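# Stand the carton upright with its arrows pointing up

## Task

Rotate the carton so the arrows printed on its sides face the ceiling. Leave it standing on the bench with no part of it overhanging the bench edge. Release it and move the grippers away; if it stays in place only because the robot is holding it, it does not count.

## Robot and tools

Robot: two arms, left_arm (the robot's own left, on the +y side) and right_arm (on the -y side), each ending in a two-finger gripper. The head cameras are cam_head_left and cam_head_right, both 672x504. Image left and right do not correspond to arm names.

Frame: one scene frame for everything. The origin is on the floor (z = 0) at the centre of the robot's foot. +x points where the robot faces, +y to its left, +z up. Only the floor height is known; the bench height has to be judged from images and contact. Positions are in metres. Orientations are quaternions written w first (qw, qx, qy, qz). On each gripper the fingers point along its own +z axis and close along its own y axis. The reported hand position is the point between the finger pads, about 1 cm short of the fingertips, and it can be off, more so at long reach. Arms often stop a centimetre or more from the commanded pose, usually below it.

Row layout (used by both motion tools): one flat list of 16 numbers covering both arms, even if only one moves. Order: left_arm x, y, z, qw, qx, qy, qz, opening, then right_arm x, y, z, qw, qx, qy, qz, opening. x, y, z and the quaternion are an absolute target pose for that gripper in the scene frame, not an offset. Opening runs from -1 (closed) to +1 (fully open, 0.094 m). Optionally add 12 numbers from 0 to 1 at the end: stiffness scales for each joint, left_arm's 6 then right_arm's 6, base to gripper (waist, shoulder, elbow, wrist pitch, wrist yaw, wrist roll); they persist until changed.

execute_actions(actions): a list of up to 15 actions. Each action is a table of up to 15 rows; each row is applied for one control step of 1/30 s, and if fewer than 15 rows are given the last one is held for the remaining steps. An empty list just returns state and images. Any target lying more than 0.6 m from the gripper's current position along any of that gripper's axes makes the action refused for both arms; if the first action fails this check, or any action is malformed, nothing runs. Per step the commanded pose is clipped to within 70 mm and 16 degrees of the measured pose, so distant targets need several actions; after an action the arm only continues to its last clipped pose. To hold an orientation, repeat the same quaternion in every row rather than copying the drifted value back.

move(target, speed, blocking): target is one 16-number row as above (absolute poses). The gripper travels a straight line toward it, rotating the shorter way. speed is the top path speed in m/s, 0.002 to 0.5, default 0.25; rotation is capped at twice that in rad/s. Paths last 0.5 to 10 s and end together; longer paths are cut at 10 s. Moves do not avoid obstacles or the other arm. Faster contact hits harder, and aiming further past a contact presses harder. The opening is applied at the start. blocking=false returns after 0.5 s while the arm keeps going; then use wait or stop before sending any other motion.

wait(seconds): 0 to 10; the robot holds its last command, and a running move continues (the wait ends early if it finishes). stop(): brakes a running move; faster arms need more room to stop; fingers keep moving. zoom_image(camera, region): camera is cam_head_left or cam_head_right; region is [x0, y0, x1, y1] in image pixels, top-left origin, at most 504 by 504. finished_scene(scene): ends the current scene (pass its number) and reports success; irreversible, so only call once the carton is upright, fully on the bench, released and the grippers are clear.

Reading results: a state line gives each gripper's position and quaternion. "Hand target" lines show the pose the controller is currently driving toward. grip_measured is the finger opening on the command scale; the last Joint positions value per arm is the opening in metres. To hold something, command about 0.03 below grip_measured for a firm grip, less for a lighter one. Step readings list positions at some steps; HELD with an arm's label means that arm's command was held back at that step. A move adds a "move:" line: done, off_target, moving, held or fault, plus limits (paced = pose clipped; held = some steps blocked, after which the arm can surge faster than speed) and each gripper's distance from its target. If only one arm is named, the other finished normally. "pose unreachable" means the clearance check altered or blocked that arm's command. FAULT stops an arm; MOTOR HOT warns from 85 °C and at 100 °C an OVER-TEMPERATURE FAULT drops that arm and its load, so avoid holding loads longer than needed.

Keeping still: for an arm that should stay put, resend its full pose from the last result before it stopped, with the desired opening, in every call. An arm blocked by an object keeps pressing until commanded otherwise.

Avoid: dropping or slamming the carton, hard impacts or very hard pushes, arms colliding or pressing on each other, and pushing anything off the bench or out of the work area. Brief external tugs on held parts or nudges to loose objects can occur. The robot keeps executing its last command while replies are being written, and quicker, smoother motion with less effort is preferred.

Each tool is called after "Emit:" by a JSON object that holds its "method" and its "body", one argument or row to a line.

## Session

Emit:
{"method": "execute_actions", "body": {
  "actions": []
}}

Scene clock: 0.00 s.
left_arm: end_effector_position=(+0.6164, +0.3187, +0.9367) grip_measured=-0.997 end_effector_quat_wxyz=(-0.068, +0.432, -0.882, -0.176) | right_arm: end_effector_position=(+0.4002, -0.1764, +0.9263) grip_measured=+1.000 end_effector_quat_wxyz=(-0.294, +0.171, +0.940, -0.020)
Joint positions: left_arm=[ 1.24   1.349  0.824  0.456 -0.696 -0.558  0.   ] | right_arm=[ 1.945  1.617  0.805 -0.008  0.404  0.318  0.094]
Joint velocities: left_arm=[-0.015 -0.005 -0.017  0.002 -0.007  0.007 -0.001] | right_arm=[-0.015 -0.015  0.007  0.002 -0.037  0.022  0.   ]
Hand target (left_arm): +0.612, +0.318, +0.937; +0.065, -0.430, +0.883, +0.177
Hand target (right_arm): +0.392, -0.176, +0.931; -0.301, +0.168, +0.938, -0.021
Joint stiffness scale: left_arm=[1. 1. 1. 1. 1. 1.] | right_arm=[1. 1. 1. 1. 1. 1.]

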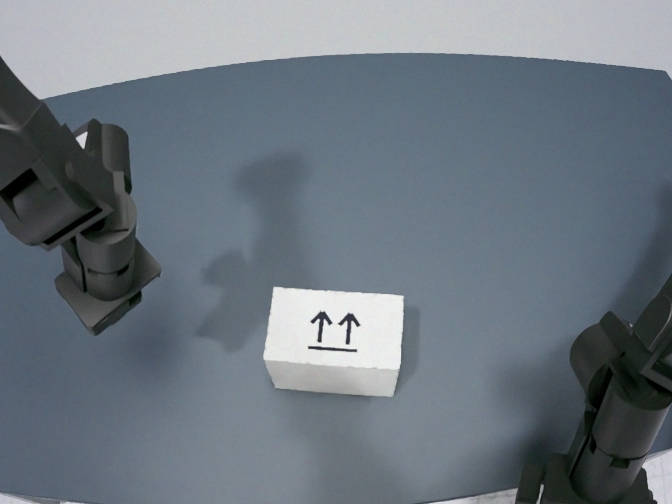

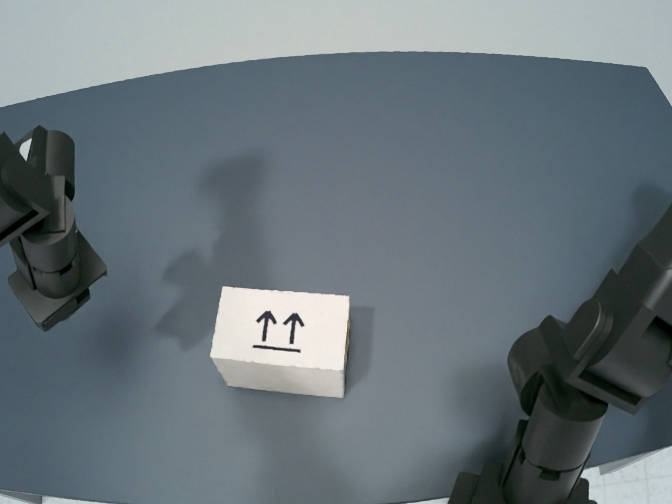

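Emit:
{"method": "move", "body": {
  "target": [0.55,0.22,0.95,0,0,1,0,-1,0.55,-0.16,0.95,0,0,1,0,-1]
}}

Emit:
{"method": "zoom_image", "body": {
  "camera": "cam_head_left",
  "region": [100,200,600,504]
}}

Emit:
{"method": "zoom_image", "body": {
  "camera": "cam_head_right",
  "region": [50,200,550,504]
}}

Scene clock: 6.33 s.
left_arm: end_effector_position=(+0.5725, +0.2387, +0.9494) grip_measured=-0.997 end_effector_quat_wxyz=(+0.024, -0.015, +0.999, +0.017) | right_arm: end_effector_position=(+0.5608, -0.1642, +0.9447) grip_measured=-0.979 end_effector_quat_wxyz=(-0.004, -0.009, -1.000, +0.006)
Joint positions: left_arm=[ 1.207  1.365  0.668  0.582 -0.378  0.286  0.   ] | right_arm=[ 2.086  1.493  0.712  0.607  0.517 -0.253  0.001]
Joint velocities: left_arm=[-0.005 -0.005 -0.002  0.002 -0.007  0.066  0.001] | right_arm=[-0.005 -0.005 -0.017 -0.007  0.051 -0.037 -0.001]
Hand target (left_arm): +0.550, +0.221, +0.950; +0.003, +0.001, +1.000, +0.000
Hand target (right_arm): +0.551, -0.161, +0.953; +0.001, -0.003, +1.000, +0.000
Off the commanded pose (left_arm): 0.029 m, 4 deg.
Off the commanded pose (right_arm): 0.013 m, 1 deg.
Joint stiffness scale: left_arm=[1. 1. 1. 1. 1. 1.] | right_arm=[1. 1. 1. 1. 1. 1.]
move: off_target (left_arm, right_arm)

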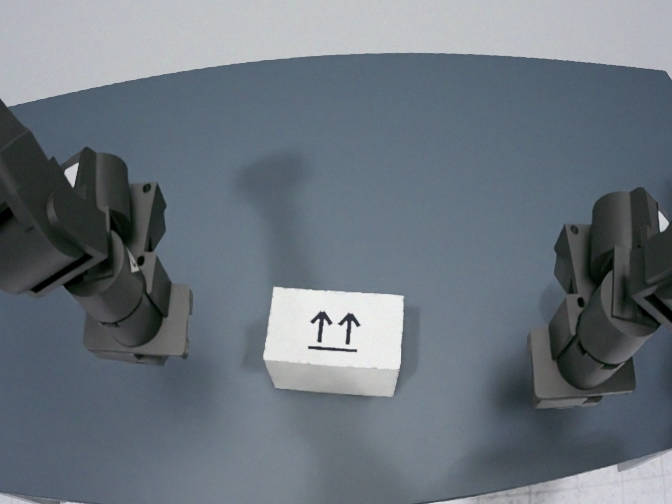

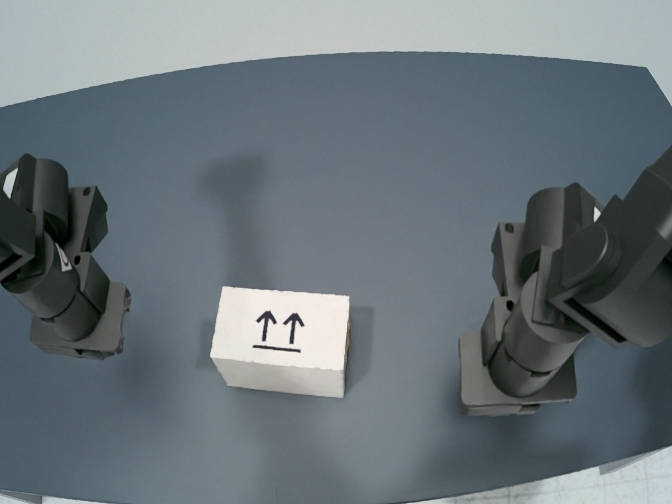

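Region (100, 200, 600, 504) of cam_head_left's 672x504 image, scaled by 1.008, with more detail than that image has; it fills the top 306 rows of this view, and the rest is white.

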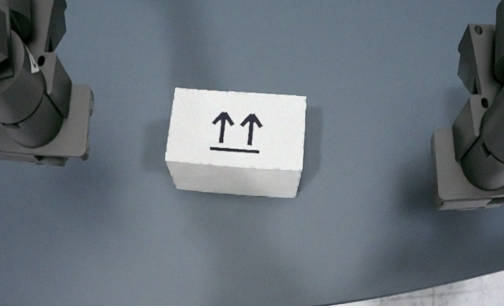

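Region (50, 200, 550, 504) of cam_head_right's 672x504 image, scaled by 1.008, with more detail than that image has; it fills the top 306 rows of this view, and the rest is white.

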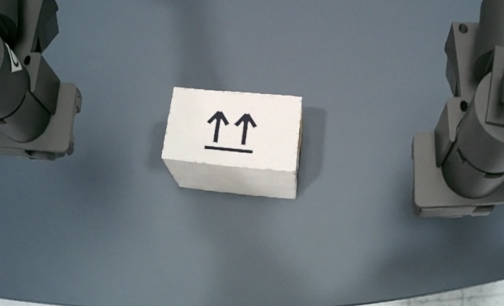

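Emit:
{"method": "move", "body": {
  "target": [0.55,0.2,0.93,-0.5,-0.5,0.5,-0.5,-0.3,0.55,-0.14,0.93,-0.5,0.5,0.5,0.5,-0.3],
  "speed": 0.4
}}

Scene clock: 17.37 s.
left_arm: end_effector_position=(+0.5646, +0.1934, +0.9361) grip_measured=-0.303 end_effector_quat_wxyz=(+0.494, +0.486, -0.506, +0.514) | right_arm: end_effector_position=(+0.5501, -0.1399, +0.9319) grip_measured=-0.301 end_effector_quat_wxyz=(-0.495, +0.503, +0.503, +0.499)
Joint positions: left_arm=[ 1.553  1.863  1.533 -1.402  1.216  0.032  0.033] | right_arm=[ 1.673  1.831  1.394 -0.982 -1.218  0.327  0.033]
Joint velocities: left_arm=[-0.005 -0.015 -0.012 -0.002 -0.051  0.007  0.   ] | right_arm=[ 0.005 -0.015  0.012  0.007  0.007  0.022 -0.   ]
Hand target (left_arm): +0.553, +0.198, +0.931; +0.499, +0.494, -0.499, +0.508
Hand target (right_arm): +0.550, -0.144, +0.930; +0.494, -0.504, -0.502, -0.500
Off the commanded pose (left_arm): 0.017 m, 2 deg.
Off the commanded pose (right_arm): 0.002 m, 1 deg.
Joint stiffness scale: left_arm=[1. 1. 1. 1. 1. 1.] | right_arm=[1. 1. 1. 1. 1. 1.]
move: off_target (left_arm)

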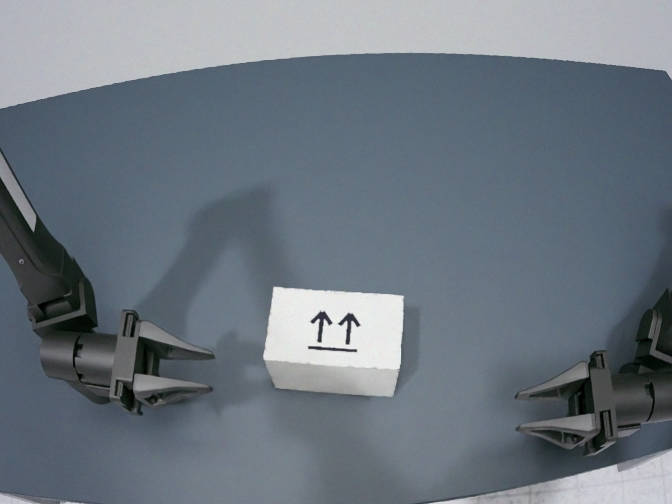

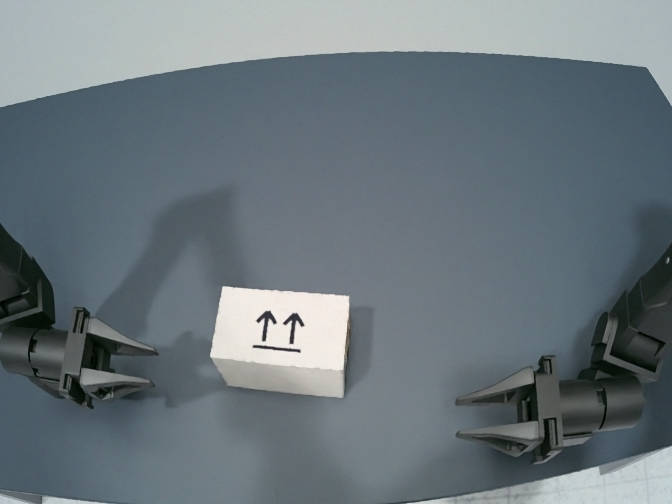

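Emit:
{"method": "move", "body": {
  "target": [0.63,0.18,0.885,-0.5,-0.5,0.5,-0.5,-0.1,0.63,-0.07,0.885,-0.5,0.5,0.5,0.5,-0.1]
}}

Scene clock: 21.60 s.
left_arm: end_effector_position=(+0.6440, +0.1920, +0.8900) grip_measured=-0.103 end_effector_quat_wxyz=(+0.487, +0.497, -0.512, +0.503) | right_arm: end_effector_position=(+0.6421, -0.0693, +0.8936) grip_measured=-0.102 end_effector_quat_wxyz=(+0.496, -0.491, -0.502, -0.511)
Joint positions: left_arm=[ 1.506  1.917  1.793 -1.381  1.216 -0.207  0.042] | right_arm=[ 1.825  1.904  1.635 -0.839 -1.183  0.645  0.042]
Joint velocities: left_arm=[-0.005 -0.005 -0.007  0.012  0.007 -0.066 -0.   ] | right_arm=[0.005 0.015 0.017 0.007 0.022 0.037 0.001]
Hand target (left_arm): +0.629, +0.181, +0.884; +0.500, +0.500, -0.501, +0.499
Hand target (right_arm): +0.632, -0.071, +0.887; +0.501, -0.499, -0.498, -0.502
Off the commanded pose (left_arm): 0.019 m, 2 deg.
Off the commanded pose (right_arm): 0.015 m, 2 deg.
Joint stiffness scale: left_arm=[1. 1. 1. 1. 1. 1.] | right_arm=[1. 1. 1. 1. 1. 1.]
move: off_target (left_arm, right_arm)

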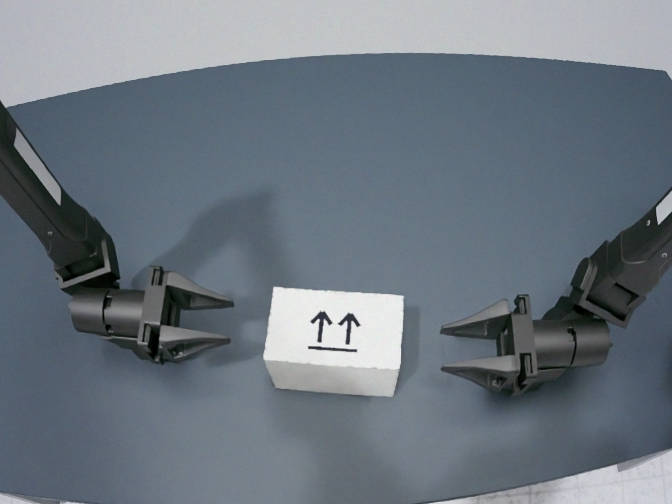

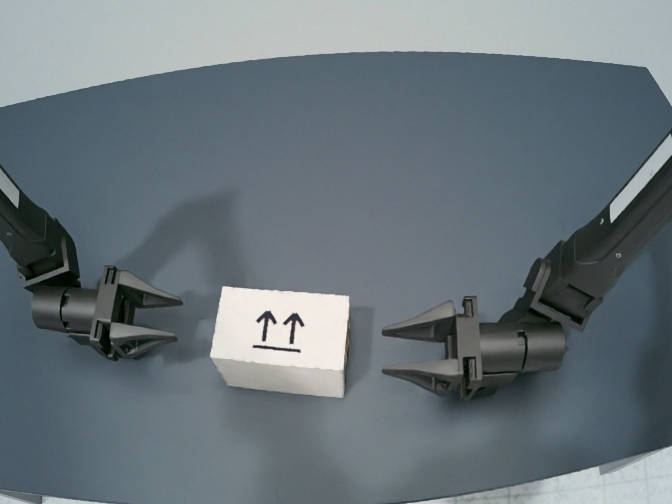

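Emit:
{"method": "move", "body": {
  "target": [0.645,0.18,0.85,-0.5,-0.5,0.5,-0.5,-0.3,0.66,-0.055,0.85,-0.5,0.5,0.5,0.5,-0.3],
  "speed": 0.1
}}

Scene clock: 26.20 s.
left_arm: end_effector_position=(+0.6568, +0.1938, +0.8542) grip_measured=-0.297 end_effector_quat_wxyz=(+0.486, +0.499, -0.513, +0.502) | right_arm: end_effector_position=(+0.6716, -0.0617, +0.8566) grip_measured=-0.298 end_effector_quat_wxyz=(+0.487, -0.495, -0.507, -0.510)
Joint positions: left_arm=[ 1.505  2.019  1.968 -1.437  1.216 -0.223  0.033] | right_arm=[ 1.836  1.99   1.81  -0.857 -1.17   0.706  0.033]
Joint velocities: left_arm=[ 0.015 -0.005 -0.002 -0.002  0.037 -0.007  0.   ] | right_arm=[-0.005 -0.005 -0.002  0.012  0.037 -0.007  0.   ]
Hand target (left_arm): +0.645, +0.181, +0.850; +0.500, +0.500, -0.500, +0.500
Hand target (right_arm): +0.661, -0.056, +0.851; +0.500, -0.500, -0.500, -0.500
Off the commanded pose (left_arm): 0.019 m, 2 deg.
Off the commanded pose (right_arm): 0.015 m, 2 deg.
Joint stiffness scale: left_arm=[1. 1. 1. 1. 1. 1.] | right_arm=[1. 1. 1. 1. 1. 1.]
move: off_target (left_arm, right_arm)

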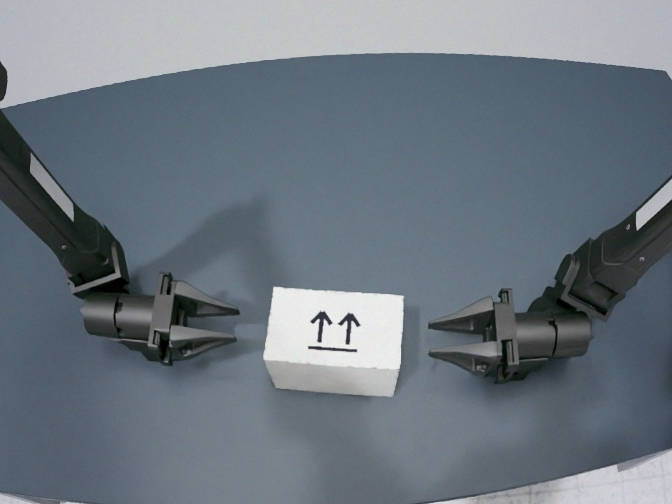

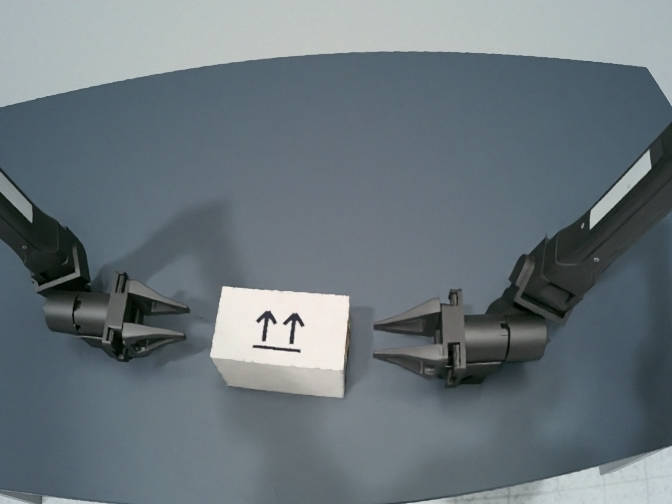

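Emit:
{"method": "move", "body": {
  "target": [0.64,0.125,0.85,-0.5,-0.5,0.5,-0.5,-0.3,0.655,-0.005,0.85,-0.5,0.5,0.5,0.5,-0.3],
  "speed": 0.05
}}

Scene clock: 30.57 s.
left_arm: end_effector_position=(+0.6502, +0.1562, +0.8520) grip_measured=-0.297 end_effector_quat_wxyz=(+0.486, +0.510, -0.506, +0.496) | right_arm: end_effector_position=(+0.6808, -0.0311, +0.8556) grip_measured=-0.299 end_effector_quat_wxyz=(+0.481, -0.498, -0.507, -0.513)
Joint positions: left_arm=[ 1.454  1.987  1.857 -1.183  1.215 -0.429  0.033] | right_arm=[ 1.882  1.997  1.797 -0.718 -1.149  0.825  0.033]
Joint velocities: left_arm=[-0.005 -0.005 -0.022  0.007 -0.007 -0.037  0.   ] | right_arm=[-0.005 -0.015 -0.007  0.027 -0.037  0.022 -0.   ]
Hand target (left_arm): +0.639, +0.126, +0.851; +0.500, +0.500, -0.501, +0.499
Hand target (right_arm): +0.655, -0.006, +0.851; +0.501, -0.499, -0.500, -0.501
Off the commanded pose (left_arm): 0.033 m, 2 deg.
Off the commanded pose (right_arm): 0.037 m, 3 deg.
Joint stiffness scale: left_arm=[1. 1. 1. 1. 1. 1.] | right_arm=[1. 1. 1. 1. 1. 1.]
move: off_target (left_arm, right_arm)

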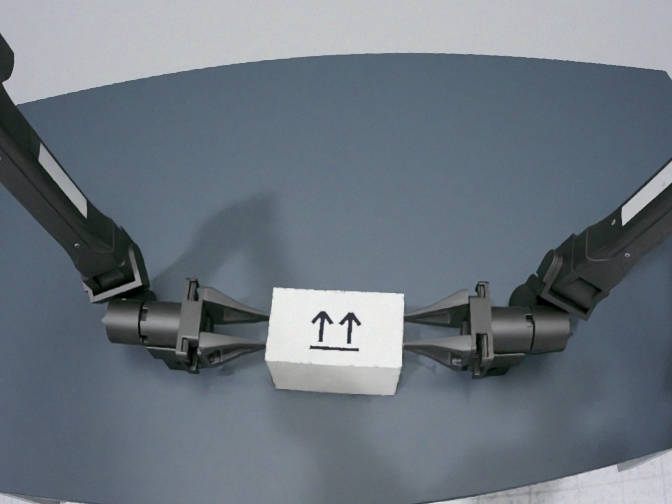

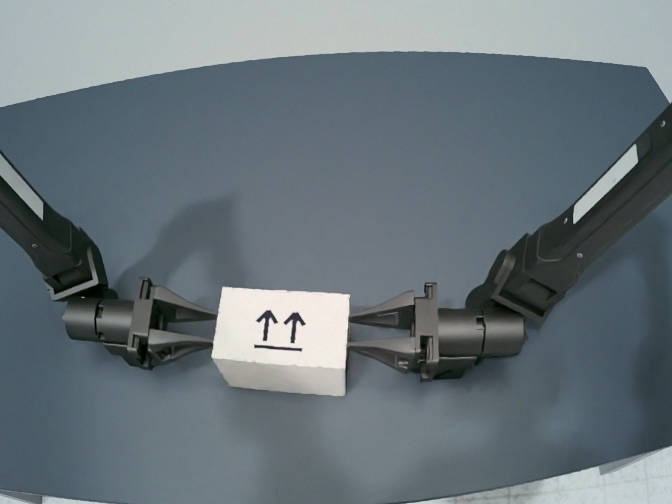

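Emit:
{"method": "move", "body": {
  "target": [0.64,0.115,0.905,-0.5,-0.5,0.5,-0.5,-0.3,0.655,0.005,0.905,-0.5,0.5,0.5,0.5,-0.3],
  "speed": 0.06
}}

Emit:
{"method": "move", "body": {
  "target": [0.64,0.115,0.905,-0.271,-0.271,0.653,-0.653,-0.3,0.655,0.005,0.905,-0.271,0.271,0.653,0.653,-0.3],
  "speed": 0.25
}}

Scene clock: 35.77 s.
left_arm: end_effector_position=(+0.6309, +0.1165, +0.8963) grip_measured=-0.297 end_effector_quat_wxyz=(+0.502, +0.504, -0.497, +0.497) | right_arm: end_effector_position=(+0.6569, +0.0063, +0.9009) grip_measured=-0.299 end_effector_quat_wxyz=(-0.498, +0.497, +0.501, +0.504)
Joint positions: left_arm=[ 1.394  1.885  1.636 -1.008  1.202 -0.521  0.033] | right_arm=[ 1.948  1.916  1.597 -0.551 -1.106  0.922  0.033]
Joint velocities: left_arm=[ 0.005  0.005 -0.002  0.012 -0.007  0.007 -0.001] | right_arm=[-0.024 -0.034 -0.007 -0.017  0.007 -0.007  0.001]
Hand target (left_arm): +0.640, +0.114, +0.905; +0.500, +0.500, -0.500, +0.500
Hand target (right_arm): +0.655, +0.006, +0.904; +0.500, -0.500, -0.499, -0.500
Off the commanded pose (left_arm): 0.013 m, 1 deg.
Off the commanded pose (right_arm): 0.005 m, 1 deg.
Joint stiffness scale: left_arm=[1. 1. 1. 1. 1. 1.] | right_arm=[1. 1. 1. 1. 1. 1.]
move: off_target (left_arm)

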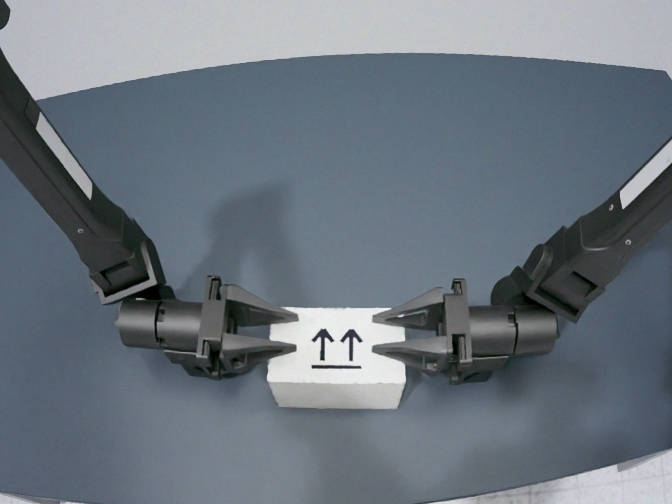

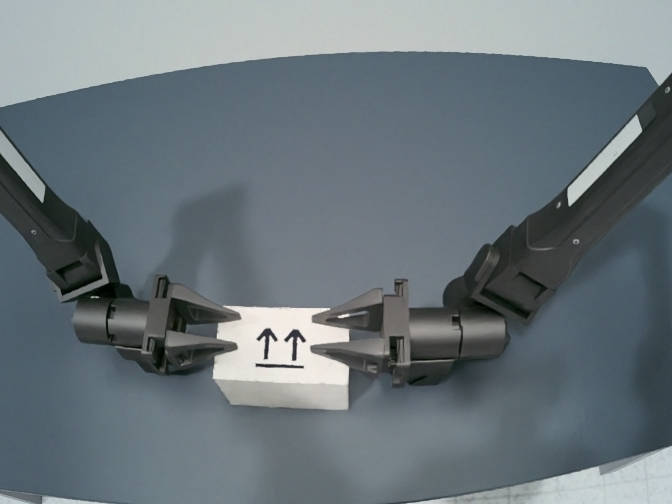

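Scene clock: 37.93 s.
left_arm: end_effector_position=(+0.6290, +0.1157, +0.8958) grip_measured=-0.297 end_effector_quat_wxyz=(-0.276, -0.280, +0.651, -0.649) | right_arm: end_effector_position=(+0.6568, +0.0060, +0.9015) grip_measured=-0.299 end_effector_quat_wxyz=(+0.273, -0.276, -0.651, -0.652)
Joint positions: left_arm=[ 1.394  1.884  1.627 -0.989  1.202  0.244  0.033] | right_arm=[ 1.948  1.911  1.589 -0.537 -1.105  0.168  0.033]
Joint velocities: left_arm=[-0.015 -0.005 -0.007 -0.017  0.007  0.051  0.001] | right_arm=[-0.015 -0.015  0.007 -0.007 -0.051 -0.051 -0.   ]
Hand target (left_arm): +0.640, +0.115, +0.905; -0.271, -0.271, +0.653, -0.653
Hand target (right_arm): +0.655, +0.005, +0.905; -0.271, +0.271, +0.653, +0.653
Off the commanded pose (left_arm): 0.014 m, 1 deg.
Off the commanded pose (right_arm): 0.004 m, 1 deg.
Joint stiffness scale: left_arm=[1. 1. 1. 1. 1. 1.] | right_arm=[1. 1. 1. 1. 1. 1.]
move: off_target (left_arm)

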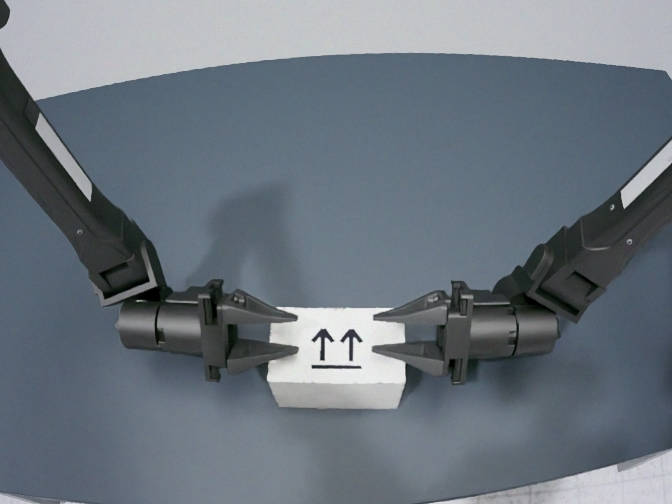

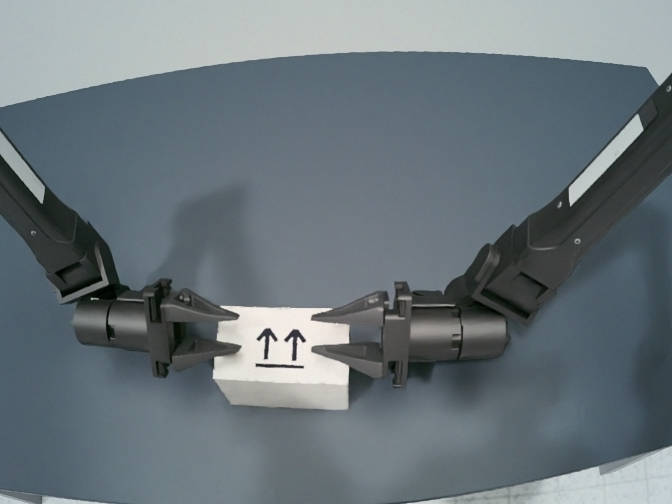

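Emit:
{"method": "move", "body": {
  "target": [0.625,0.17,0.9,-0.5,-0.5,0.5,-0.5,-0.2,0.63,-0.065,0.9,-0.5,0.5,0.5,0.5,-0.2],
  "speed": 0.3
}}

Emit:
{"method": "move", "body": {
  "target": [0.625,0.17,0.82,-0.5,-0.5,0.5,-0.5,-0.2,0.63,-0.065,0.82,-0.5,0.5,0.5,0.5,-0.2],
  "speed": 0.1
}}

Scene clock: 42.87 s.
left_arm: end_effector_position=(+0.6338, +0.1636, +0.9064) grip_measured=-0.203 end_effector_quat_wxyz=(+0.494, +0.488, -0.507, +0.510) | right_arm: end_effector_position=(+0.6350, -0.0612, +0.8954) grip_measured=-0.201 end_effector_quat_wxyz=(+0.488, -0.492, -0.510, -0.509)
Joint positions: left_arm=[ 1.464  1.884  1.699 -1.29   1.216 -0.244  0.037] | right_arm=[ 1.836  1.889  1.584 -0.746 -1.164  0.691  0.038]
Joint velocities: left_arm=[ 0.005 -0.015 -0.012 -0.007  0.007 -0.007  0.001] | right_arm=[-0.005  0.005  0.007  0.007  0.007  0.051  0.   ]
Hand target (left_arm): +0.625, +0.170, +0.901; +0.500, +0.499, -0.499, +0.501
Hand target (right_arm): +0.629, -0.065, +0.900; +0.499, -0.500, -0.501, -0.499
Off the commanded pose (left_arm): 0.013 m, 2 deg.
Off the commanded pose (right_arm): 0.008 m, 2 deg.
Joint stiffness scale: left_arm=[1. 1. 1. 1. 1. 1.] | right_arm=[1. 1. 1. 1. 1. 1.]
move: off_target (left_arm)

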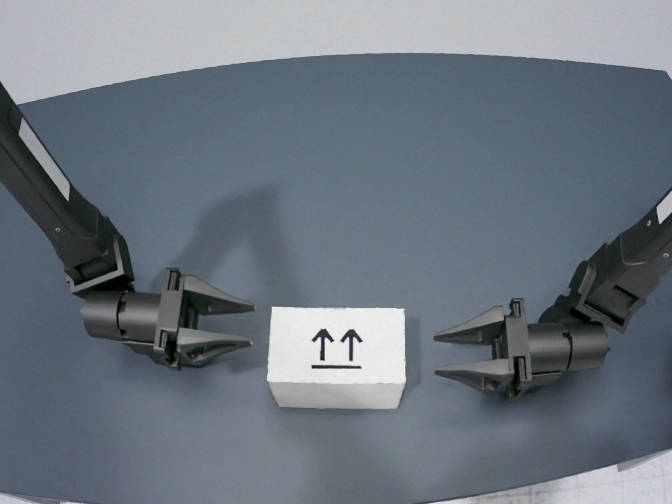

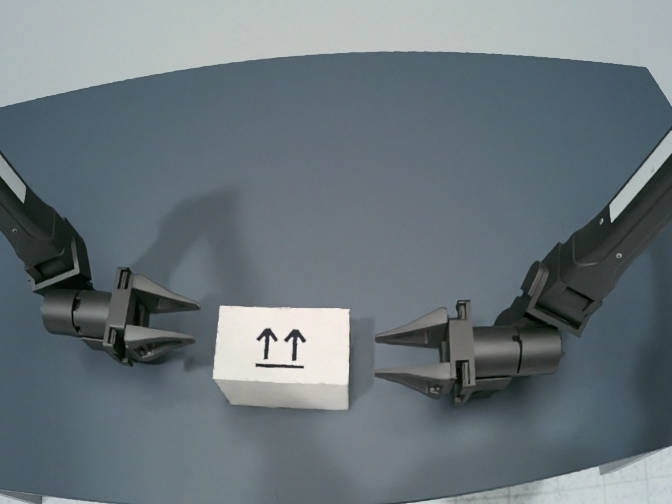

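Scene clock: 44.03 s.
left_arm: end_effector_position=(+0.6537, +0.1658, +0.8580) grip_measured=-0.203 end_effector_quat_wxyz=(+0.513, +0.497, -0.489, +0.500) | right_arm: end_effector_position=(+0.6480, -0.0624, +0.8594) grip_measured=-0.201 end_effector_quat_wxyz=(-0.523, +0.502, +0.481, +0.493)
Joint positions: left_arm=[ 1.466  2.047  1.982 -1.465  1.219 -0.248  0.037] | right_arm=[ 1.825  2.018  1.813 -0.963 -1.185  0.669  0.038]
Joint velocities: left_arm=[-0.005  0.005  0.002 -0.007  0.007  0.037  0.   ] | right_arm=[-0.005  0.005 -0.012 -0.002  0.066  0.051 -0.   ]
Hand target (left_arm): +0.623, +0.172, +0.825; +0.500, +0.500, -0.500, +0.500
Hand target (right_arm): +0.629, -0.068, +0.824; +0.499, -0.501, -0.501, -0.499
Off the commanded pose (left_arm): 0.048 m, 2 deg.
Off the commanded pose (right_arm): 0.043 m, 3 deg.
Joint stiffness scale: left_arm=[1. 1. 1. 1. 1. 1.] | right_arm=[1. 1. 1. 1. 1. 1.]
move: off_target (left_arm, right_arm)

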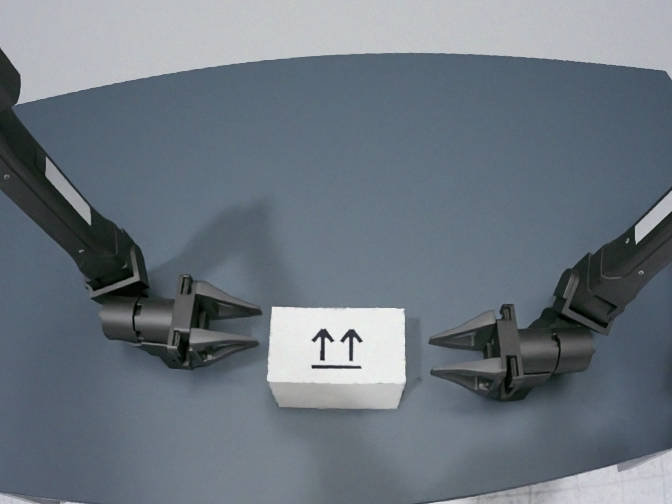

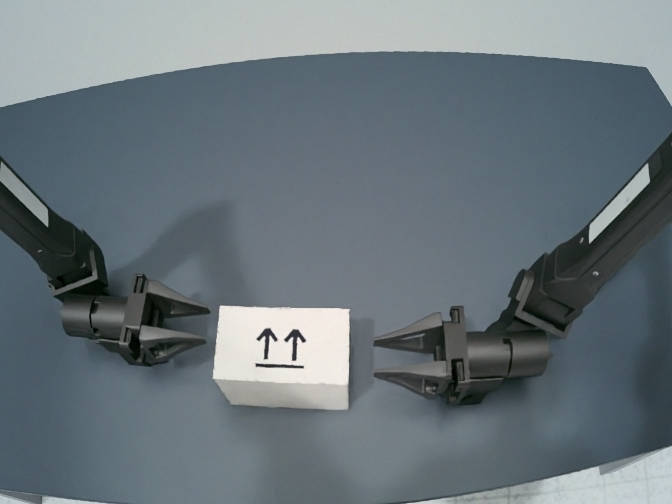

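Emit:
{"method": "move", "body": {
  "target": [0.612,0.175,0.862,-0.5,-0.5,0.5,-0.5,1,0.635,-0.06,0.862,-0.5,0.5,0.5,0.5,1],
  "speed": 0.1
}}

Scene clock: 50.50 s.
left_arm: end_effector_position=(+0.6038, +0.1618, +0.8614) grip_measured=+1.000 end_effector_quat_wxyz=(+0.513, +0.500, -0.489, +0.498) | right_arm: end_effector_position=(+0.6363, -0.0591, +0.8594) grip_measured=+1.000 end_effector_quat_wxyz=(-0.499, +0.496, +0.501, +0.504)
Joint positions: left_arm=[ 1.485  2.035  1.838 -1.373  1.219 -0.21   0.094] | right_arm=[ 1.825  1.995  1.738 -0.839 -1.174  0.673  0.094]
Joint velocities: left_arm=[-0.005  0.015 -0.002  0.007 -0.007  0.007  0.   ] | right_arm=[-0.015  0.005 -0.017  0.012 -0.037  0.081  0.   ]
Hand target (left_arm): +0.612, +0.175, +0.863; +0.500, +0.500, -0.500, +0.500
Hand target (right_arm): +0.635, -0.060, +0.862; +0.500, -0.499, -0.500, -0.500
Off the commanded pose (left_arm): 0.016 m, 2 deg.
Off the commanded pose (right_arm): 0.003 m, 1 deg.
Joint stiffness scale: left_arm=[1. 1. 1. 1. 1. 1.] | right_arm=[1. 1. 1. 1. 1. 1.]
move: off_target (left_arm)

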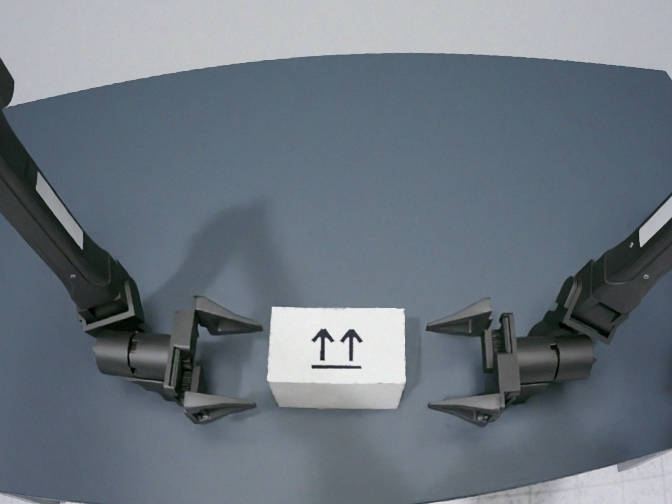

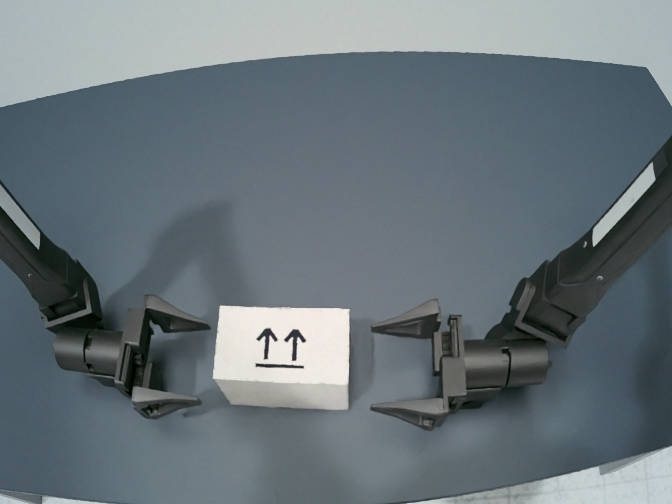

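Emit:
{"method": "move", "body": {
  "target": [0.58,0.27,0.9,-0.5,-0.5,0.5,-0.5,1,0.65,-0.04,0.862,-0.526,0.474,0.526,0.474,1],
  "speed": 0.15
}}

Emit:
{"method": "zoom_image", "body": {
  "camera": "cam_head_right",
  "region": [200,270,500,450]
}}

Scene clock: 56.00 s.
left_arm: end_effector_position=(+0.5760, +0.2661, +0.8946) grip_measured=+1.000 end_effector_quat_wxyz=(+0.493, +0.510, -0.506, +0.491) | right_arm: end_effector_position=(+0.6578, -0.0461, +0.8630) grip_measured=+1.000 end_effector_quat_wxyz=(-0.518, +0.478, +0.527, +0.475)
Joint positions: left_arm=[ 1.664  1.979  1.783 -1.687  1.198  0.166  0.094] | right_arm=[ 1.864  1.997  1.825 -0.954 -1.075  0.666  0.094]
Joint velocities: left_arm=[-0.024 -0.005 -0.017  0.002  0.066  0.022  0.   ] | right_arm=[-0.005 -0.015  0.007  0.002 -0.022 -0.051  0.   ]
Hand target (left_arm): +0.581, +0.268, +0.902; +0.493, +0.507, -0.507, +0.492
Hand target (right_arm): +0.650, -0.040, +0.862; +0.525, -0.474, -0.524, -0.474
Off the commanded pose (left_arm): 0.008 m, 2 deg.
Off the commanded pose (right_arm): 0.010 m, 1 deg.
Joint stiffness scale: left_arm=[1. 1. 1. 1. 1. 1.] | right_arm=[1. 1. 1. 1. 1. 1.]
joint sent to its limit (left arm) — the command would take joint 4 (wrist pitch) past its lower limit, so that joint was sent only as far as its limit.
move: done

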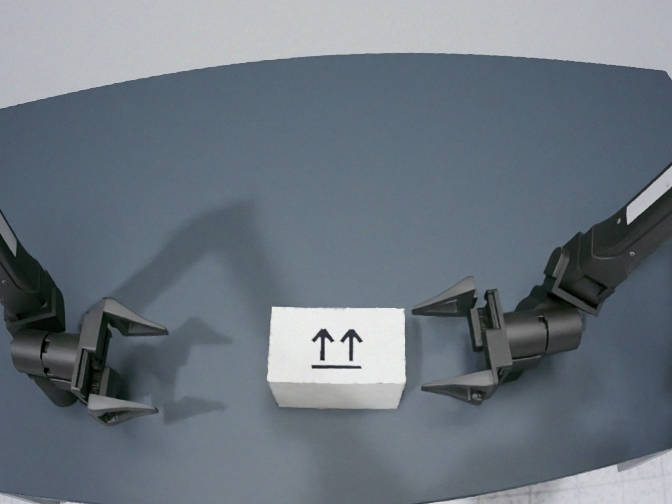

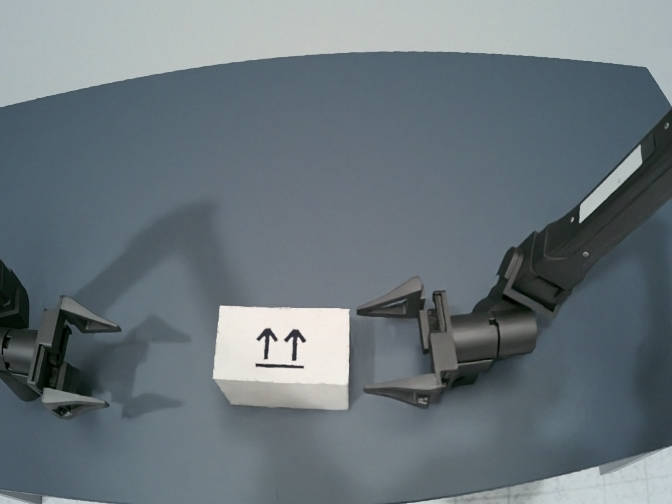

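Region (200, 270, 500, 450) of cam_head_right's 672x504 image, scaled by 1.680, with more detail than that image has; it fills the top 302 rows of this view, and the rest is white.

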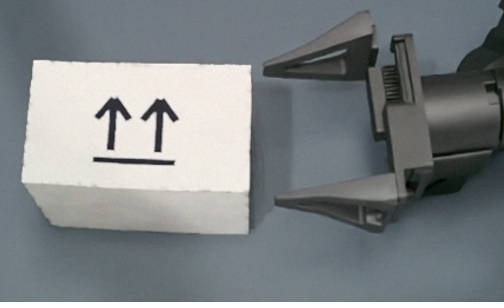

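Emit:
{"method": "move", "body": {
  "target": [0.576,0.266,0.9,-0.5,-0.5,0.5,-0.5,1,0.643,-0.015,0.862,-0.513,0.487,0.513,0.487,1],
  "speed": 0.04
}}

Scene clock: 59.27 s.
left_arm: end_effector_position=(+0.5755, +0.2660, +0.8947) grip_measured=+1.000 end_effector_quat_wxyz=(+0.491, +0.506, -0.509, +0.494) | right_arm: end_effector_position=(+0.6585, -0.0283, +0.8619) grip_measured=+1.000 end_effector_quat_wxyz=(+0.497, -0.481, -0.523, -0.498)
Joint positions: left_arm=[ 1.664  1.979  1.782 -1.687  1.196  0.178  0.094] | right_arm=[ 1.884  1.997  1.78  -0.807 -1.106  0.728  0.094]
Joint velocities: left_arm=[-0.005 -0.005 -0.017 -0.012  0.051 -0.037  0.   ] | right_arm=[-0.015 -0.015 -0.012  0.002 -0.007 -0.022  0.   ]
Hand target (left_arm): +0.576, +0.266, +0.900; +0.495, +0.505, -0.507, +0.493
Hand target (right_arm): +0.643, -0.015, +0.862; +0.513, -0.486, -0.513, -0.487
Off the commanded pose (left_arm): 0.005 m, 2 deg.
Off the commanded pose (right_arm): 0.020 m, 3 deg.
Joint stiffness scale: left_arm=[1. 1. 1. 1. 1. 1.] | right_arm=[1. 1. 1. 1. 1. 1.]
joint sent to its limit (left arm) — the command would take joint 4 (wrist pitch) past its lower limit, so that joint was sent only as far as its limit.
move: off_target (right_arm)

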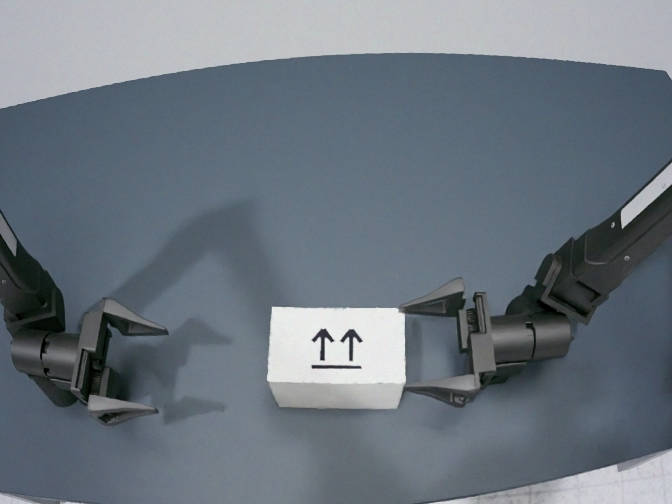

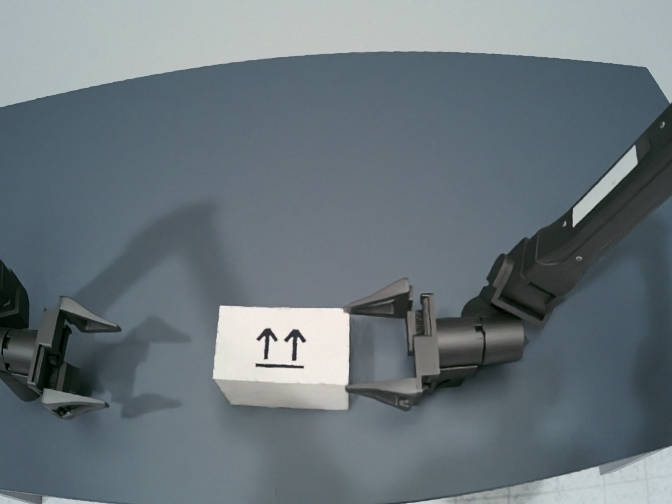

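Emit:
{"method": "move", "body": {
  "target": [0.66,0.19,0.87,-0.327,-0.627,0.627,-0.327,-1,0.675,-0.07,0.87,-0.327,0.627,0.627,0.327,-1],
  "speed": 0.2
}}

Emit:
{"method": "move", "body": {
  "target": [0.66,0.18,0.825,-0.327,-0.627,0.627,-0.327,-1,0.675,-0.055,0.825,-0.327,0.627,0.627,0.327,-1],
  "speed": 0.08
}}

Scene clock: 68.00 s.
left_arm: end_effector_position=(+0.6477, +0.1919, +0.8584) grip_measured=-0.994 end_effector_quat_wxyz=(+0.330, +0.629, -0.628, +0.317) | right_arm: end_effector_position=(+0.6794, -0.0737, +0.8661) grip_measured=-0.979 end_effector_quat_wxyz=(-0.325, +0.621, +0.634, +0.329)
Joint positions: left_arm=[ 1.438  1.625  1.314 -0.25   0.749 -1.102  0.   ] | right_arm=[ 1.923  1.683  1.338 -0.121 -0.572  1.216  0.001]
Joint velocities: left_arm=[-0.005  0.005  0.012  0.002  0.022 -0.066 -0.   ] | right_arm=[-0.005 -0.024  0.012 -0.007  0.051 -0.007  0.   ]
Hand target (left_arm): +0.657, +0.191, +0.866; +0.325, +0.629, -0.629, +0.321
Hand target (right_arm): +0.675, -0.069, +0.871; -0.329, +0.624, +0.629, +0.327
Off the commanded pose (left_arm): 0.017 m, 1 deg.
Off the commanded pose (right_arm): 0.007 m, 1 deg.
Joint stiffness scale: left_arm=[1. 1. 1. 1. 1. 1.] | right_arm=[1. 1. 1. 1. 1. 1.]
move: off_target (left_arm)

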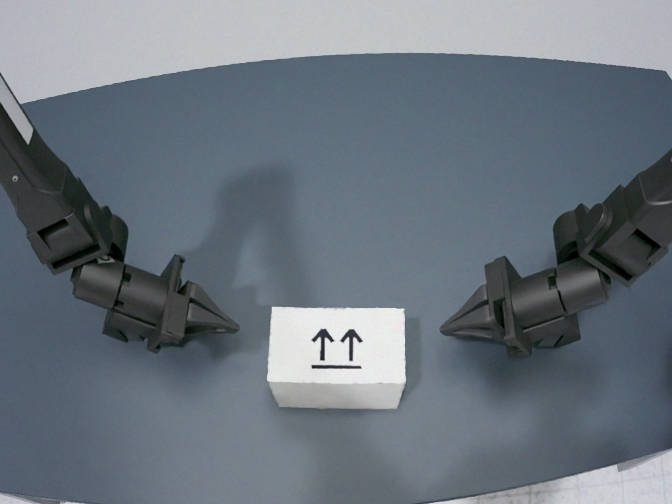

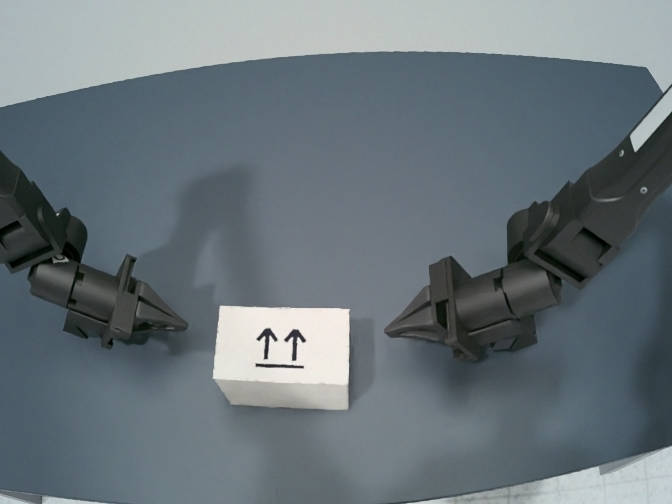

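Scene clock: 69.00 s.
left_arm: end_effector_position=(+0.6704, +0.1958, +0.8293) grip_measured=-0.994 end_effector_quat_wxyz=(+0.312, +0.627, -0.635, +0.326) | right_arm: end_effector_position=(+0.6726, -0.0567, +0.8269) grip_measured=-0.979 end_effector_quat_wxyz=(-0.329, +0.623, +0.631, +0.326)
Joint positions: left_arm=[ 1.438  1.688  1.421 -0.25   0.749 -1.105  0.   ] | right_arm=[ 1.923  1.796  1.444 -0.121 -0.572  1.224  0.001]
Joint velocities: left_arm=[-0.005 -0.005  0.007 -0.012 -0.022 -0.037  0.   ] | right_arm=[-0.015 -0.015  0.007 -0.002  0.007 -0.022 -0.   ]
Hand target (left_arm): +0.660, +0.181, +0.825; +0.327, +0.627, -0.627, +0.327
Hand target (right_arm): +0.676, -0.056, +0.825; -0.327, +0.627, +0.627, +0.327
Off the commanded pose (left_arm): 0.019 m, 2 deg.
Off the commanded pose (right_arm): 0.004 m, 1 deg.
Joint stiffness scale: left_arm=[1. 1. 1. 1. 1. 1.] | right_arm=[1. 1. 1. 1. 1. 1.]
move: off_target (left_arm)

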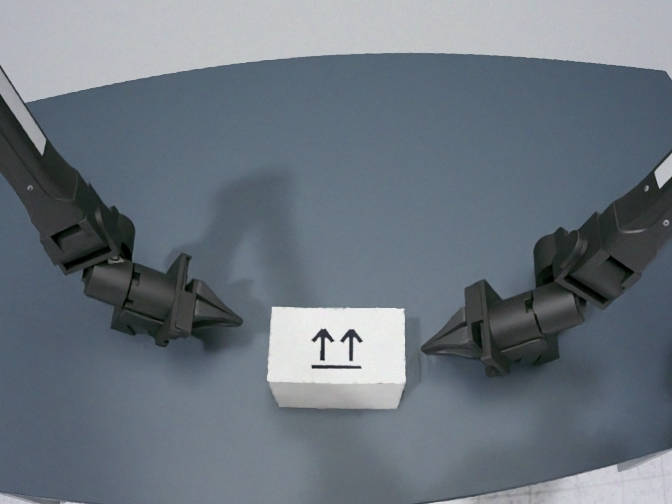

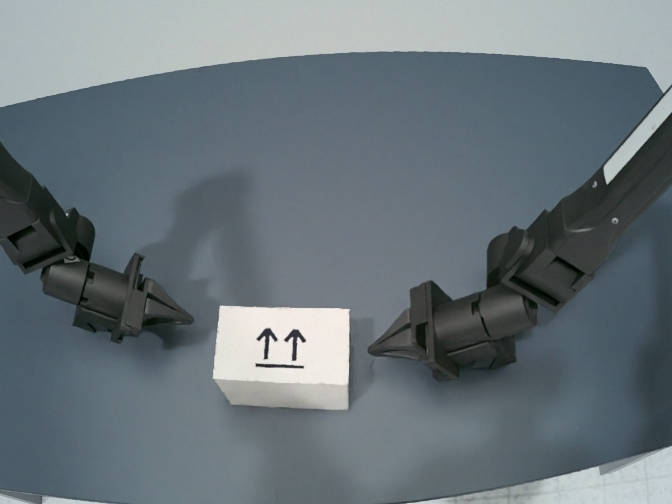

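Emit:
{"method": "move", "body": {
  "target": [0.638,0.165,0.825,-0.327,-0.627,0.627,-0.327,-1,0.68,-0.05,0.825,-0.327,0.627,0.627,0.327,-1],
  "speed": 0.08
}}

Emit:
{"method": "move", "body": {
  "target": [0.638,0.11,0.825,-0.327,-0.627,0.627,-0.327,-1,0.675,0.005,0.825,-0.327,0.627,0.627,0.327,-1],
  "speed": 0.05
}}

Scene clock: 72.17 s.
left_arm: end_effector_position=(+0.6572, +0.1833, +0.8304) grip_measured=-0.994 end_effector_quat_wxyz=(+0.309, +0.626, -0.635, +0.332) | right_arm: end_effector_position=(+0.6794, -0.0566, +0.8258) grip_measured=-0.979 end_effector_quat_wxyz=(-0.324, +0.624, +0.631, +0.327)
Joint positions: left_arm=[ 1.426  1.694  1.378 -0.186  0.747 -1.112  0.   ] | right_arm=[ 1.926  1.796  1.455 -0.121 -0.566  1.229  0.001]
Joint velocities: left_arm=[-0.005 -0.005 -0.002  0.002 -0.066 -0.095 -0.001] | right_arm=[-0.015  0.005 -0.007 -0.017 -0.066 -0.007 -0.001]
Hand target (left_arm): +0.638, +0.165, +0.826; +0.327, +0.627, -0.627, +0.327
Hand target (right_arm): +0.680, -0.050, +0.825; -0.327, +0.627, +0.627, +0.327
Off the commanded pose (left_arm): 0.027 m, 2 deg.
Off the commanded pose (right_arm): 0.007 m, 1 deg.
Joint stiffness scale: left_arm=[1. 1. 1. 1. 1. 1.] | right_arm=[1. 1. 1. 1. 1. 1.]
move: off_target (left_arm)

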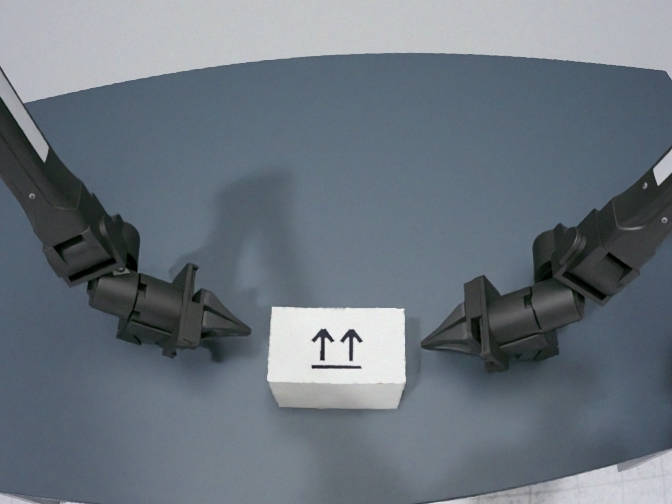

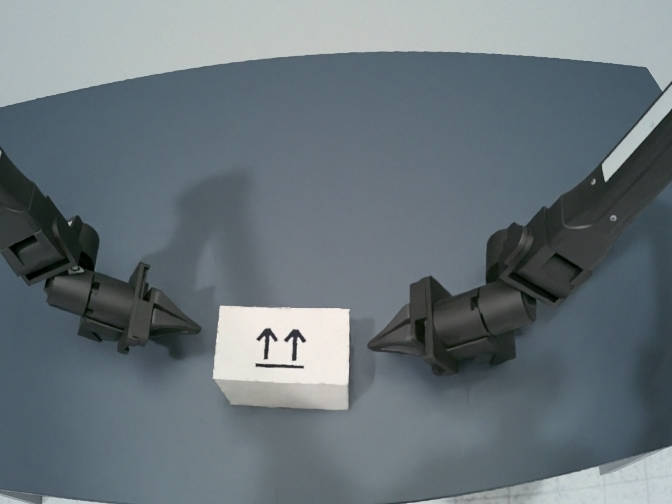

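Scene clock: 73.93 s.
left_arm: end_effector_position=(+0.6667, +0.1573, +0.8245) grip_measured=-0.994 end_effector_quat_wxyz=(+0.289, +0.633, -0.641, +0.324) | right_arm: end_effector_position=(+0.6819, -0.0326, +0.8177) grip_measured=-0.979 end_effector_quat_wxyz=(-0.309, +0.635, +0.635, +0.315)
Joint positions: left_arm=[ 1.372  1.708  1.372 -0.103  0.666 -1.165  0.   ] | right_arm=[ 1.968  1.829  1.47  -0.067 -0.49   1.268  0.001]
Joint velocities: left_arm=[-0.015 -0.024 -0.007 -0.017 -0.051 -0.125 -0.   ] | right_arm=[-0.005 -0.015 -0.012 -0.002 -0.022 -0.051  0.   ]
Hand target (left_arm): +0.638, +0.112, +0.827; +0.327, +0.626, -0.628, +0.326
Hand target (right_arm): +0.675, +0.004, +0.826; -0.327, +0.627, +0.626, +0.327
Off the commanded pose (left_arm): 0.055 m, 5 deg.
Off the commanded pose (right_arm): 0.039 m, 3 deg.
Joint stiffness scale: left_arm=[1. 1. 1. 1. 1. 1.] | right_arm=[1. 1. 1. 1. 1. 1.]
move: off_target (left_arm, right_arm)

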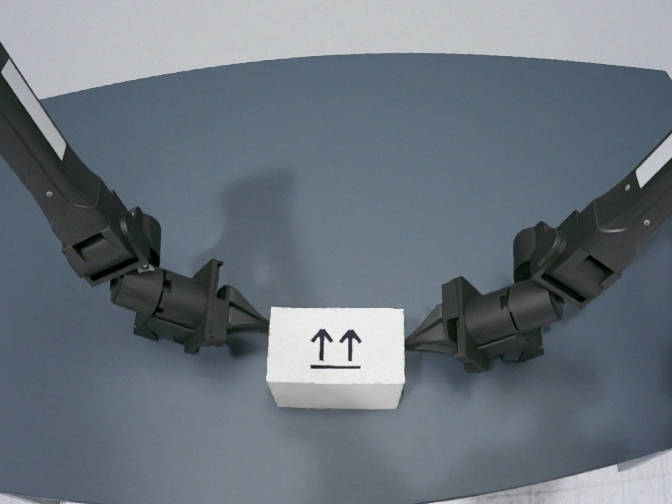

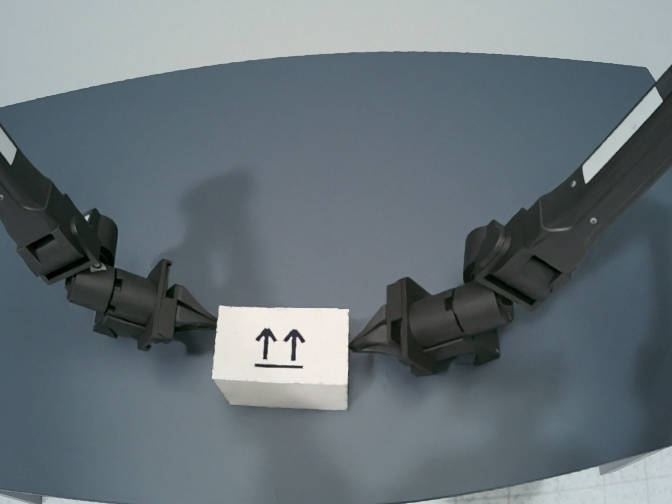

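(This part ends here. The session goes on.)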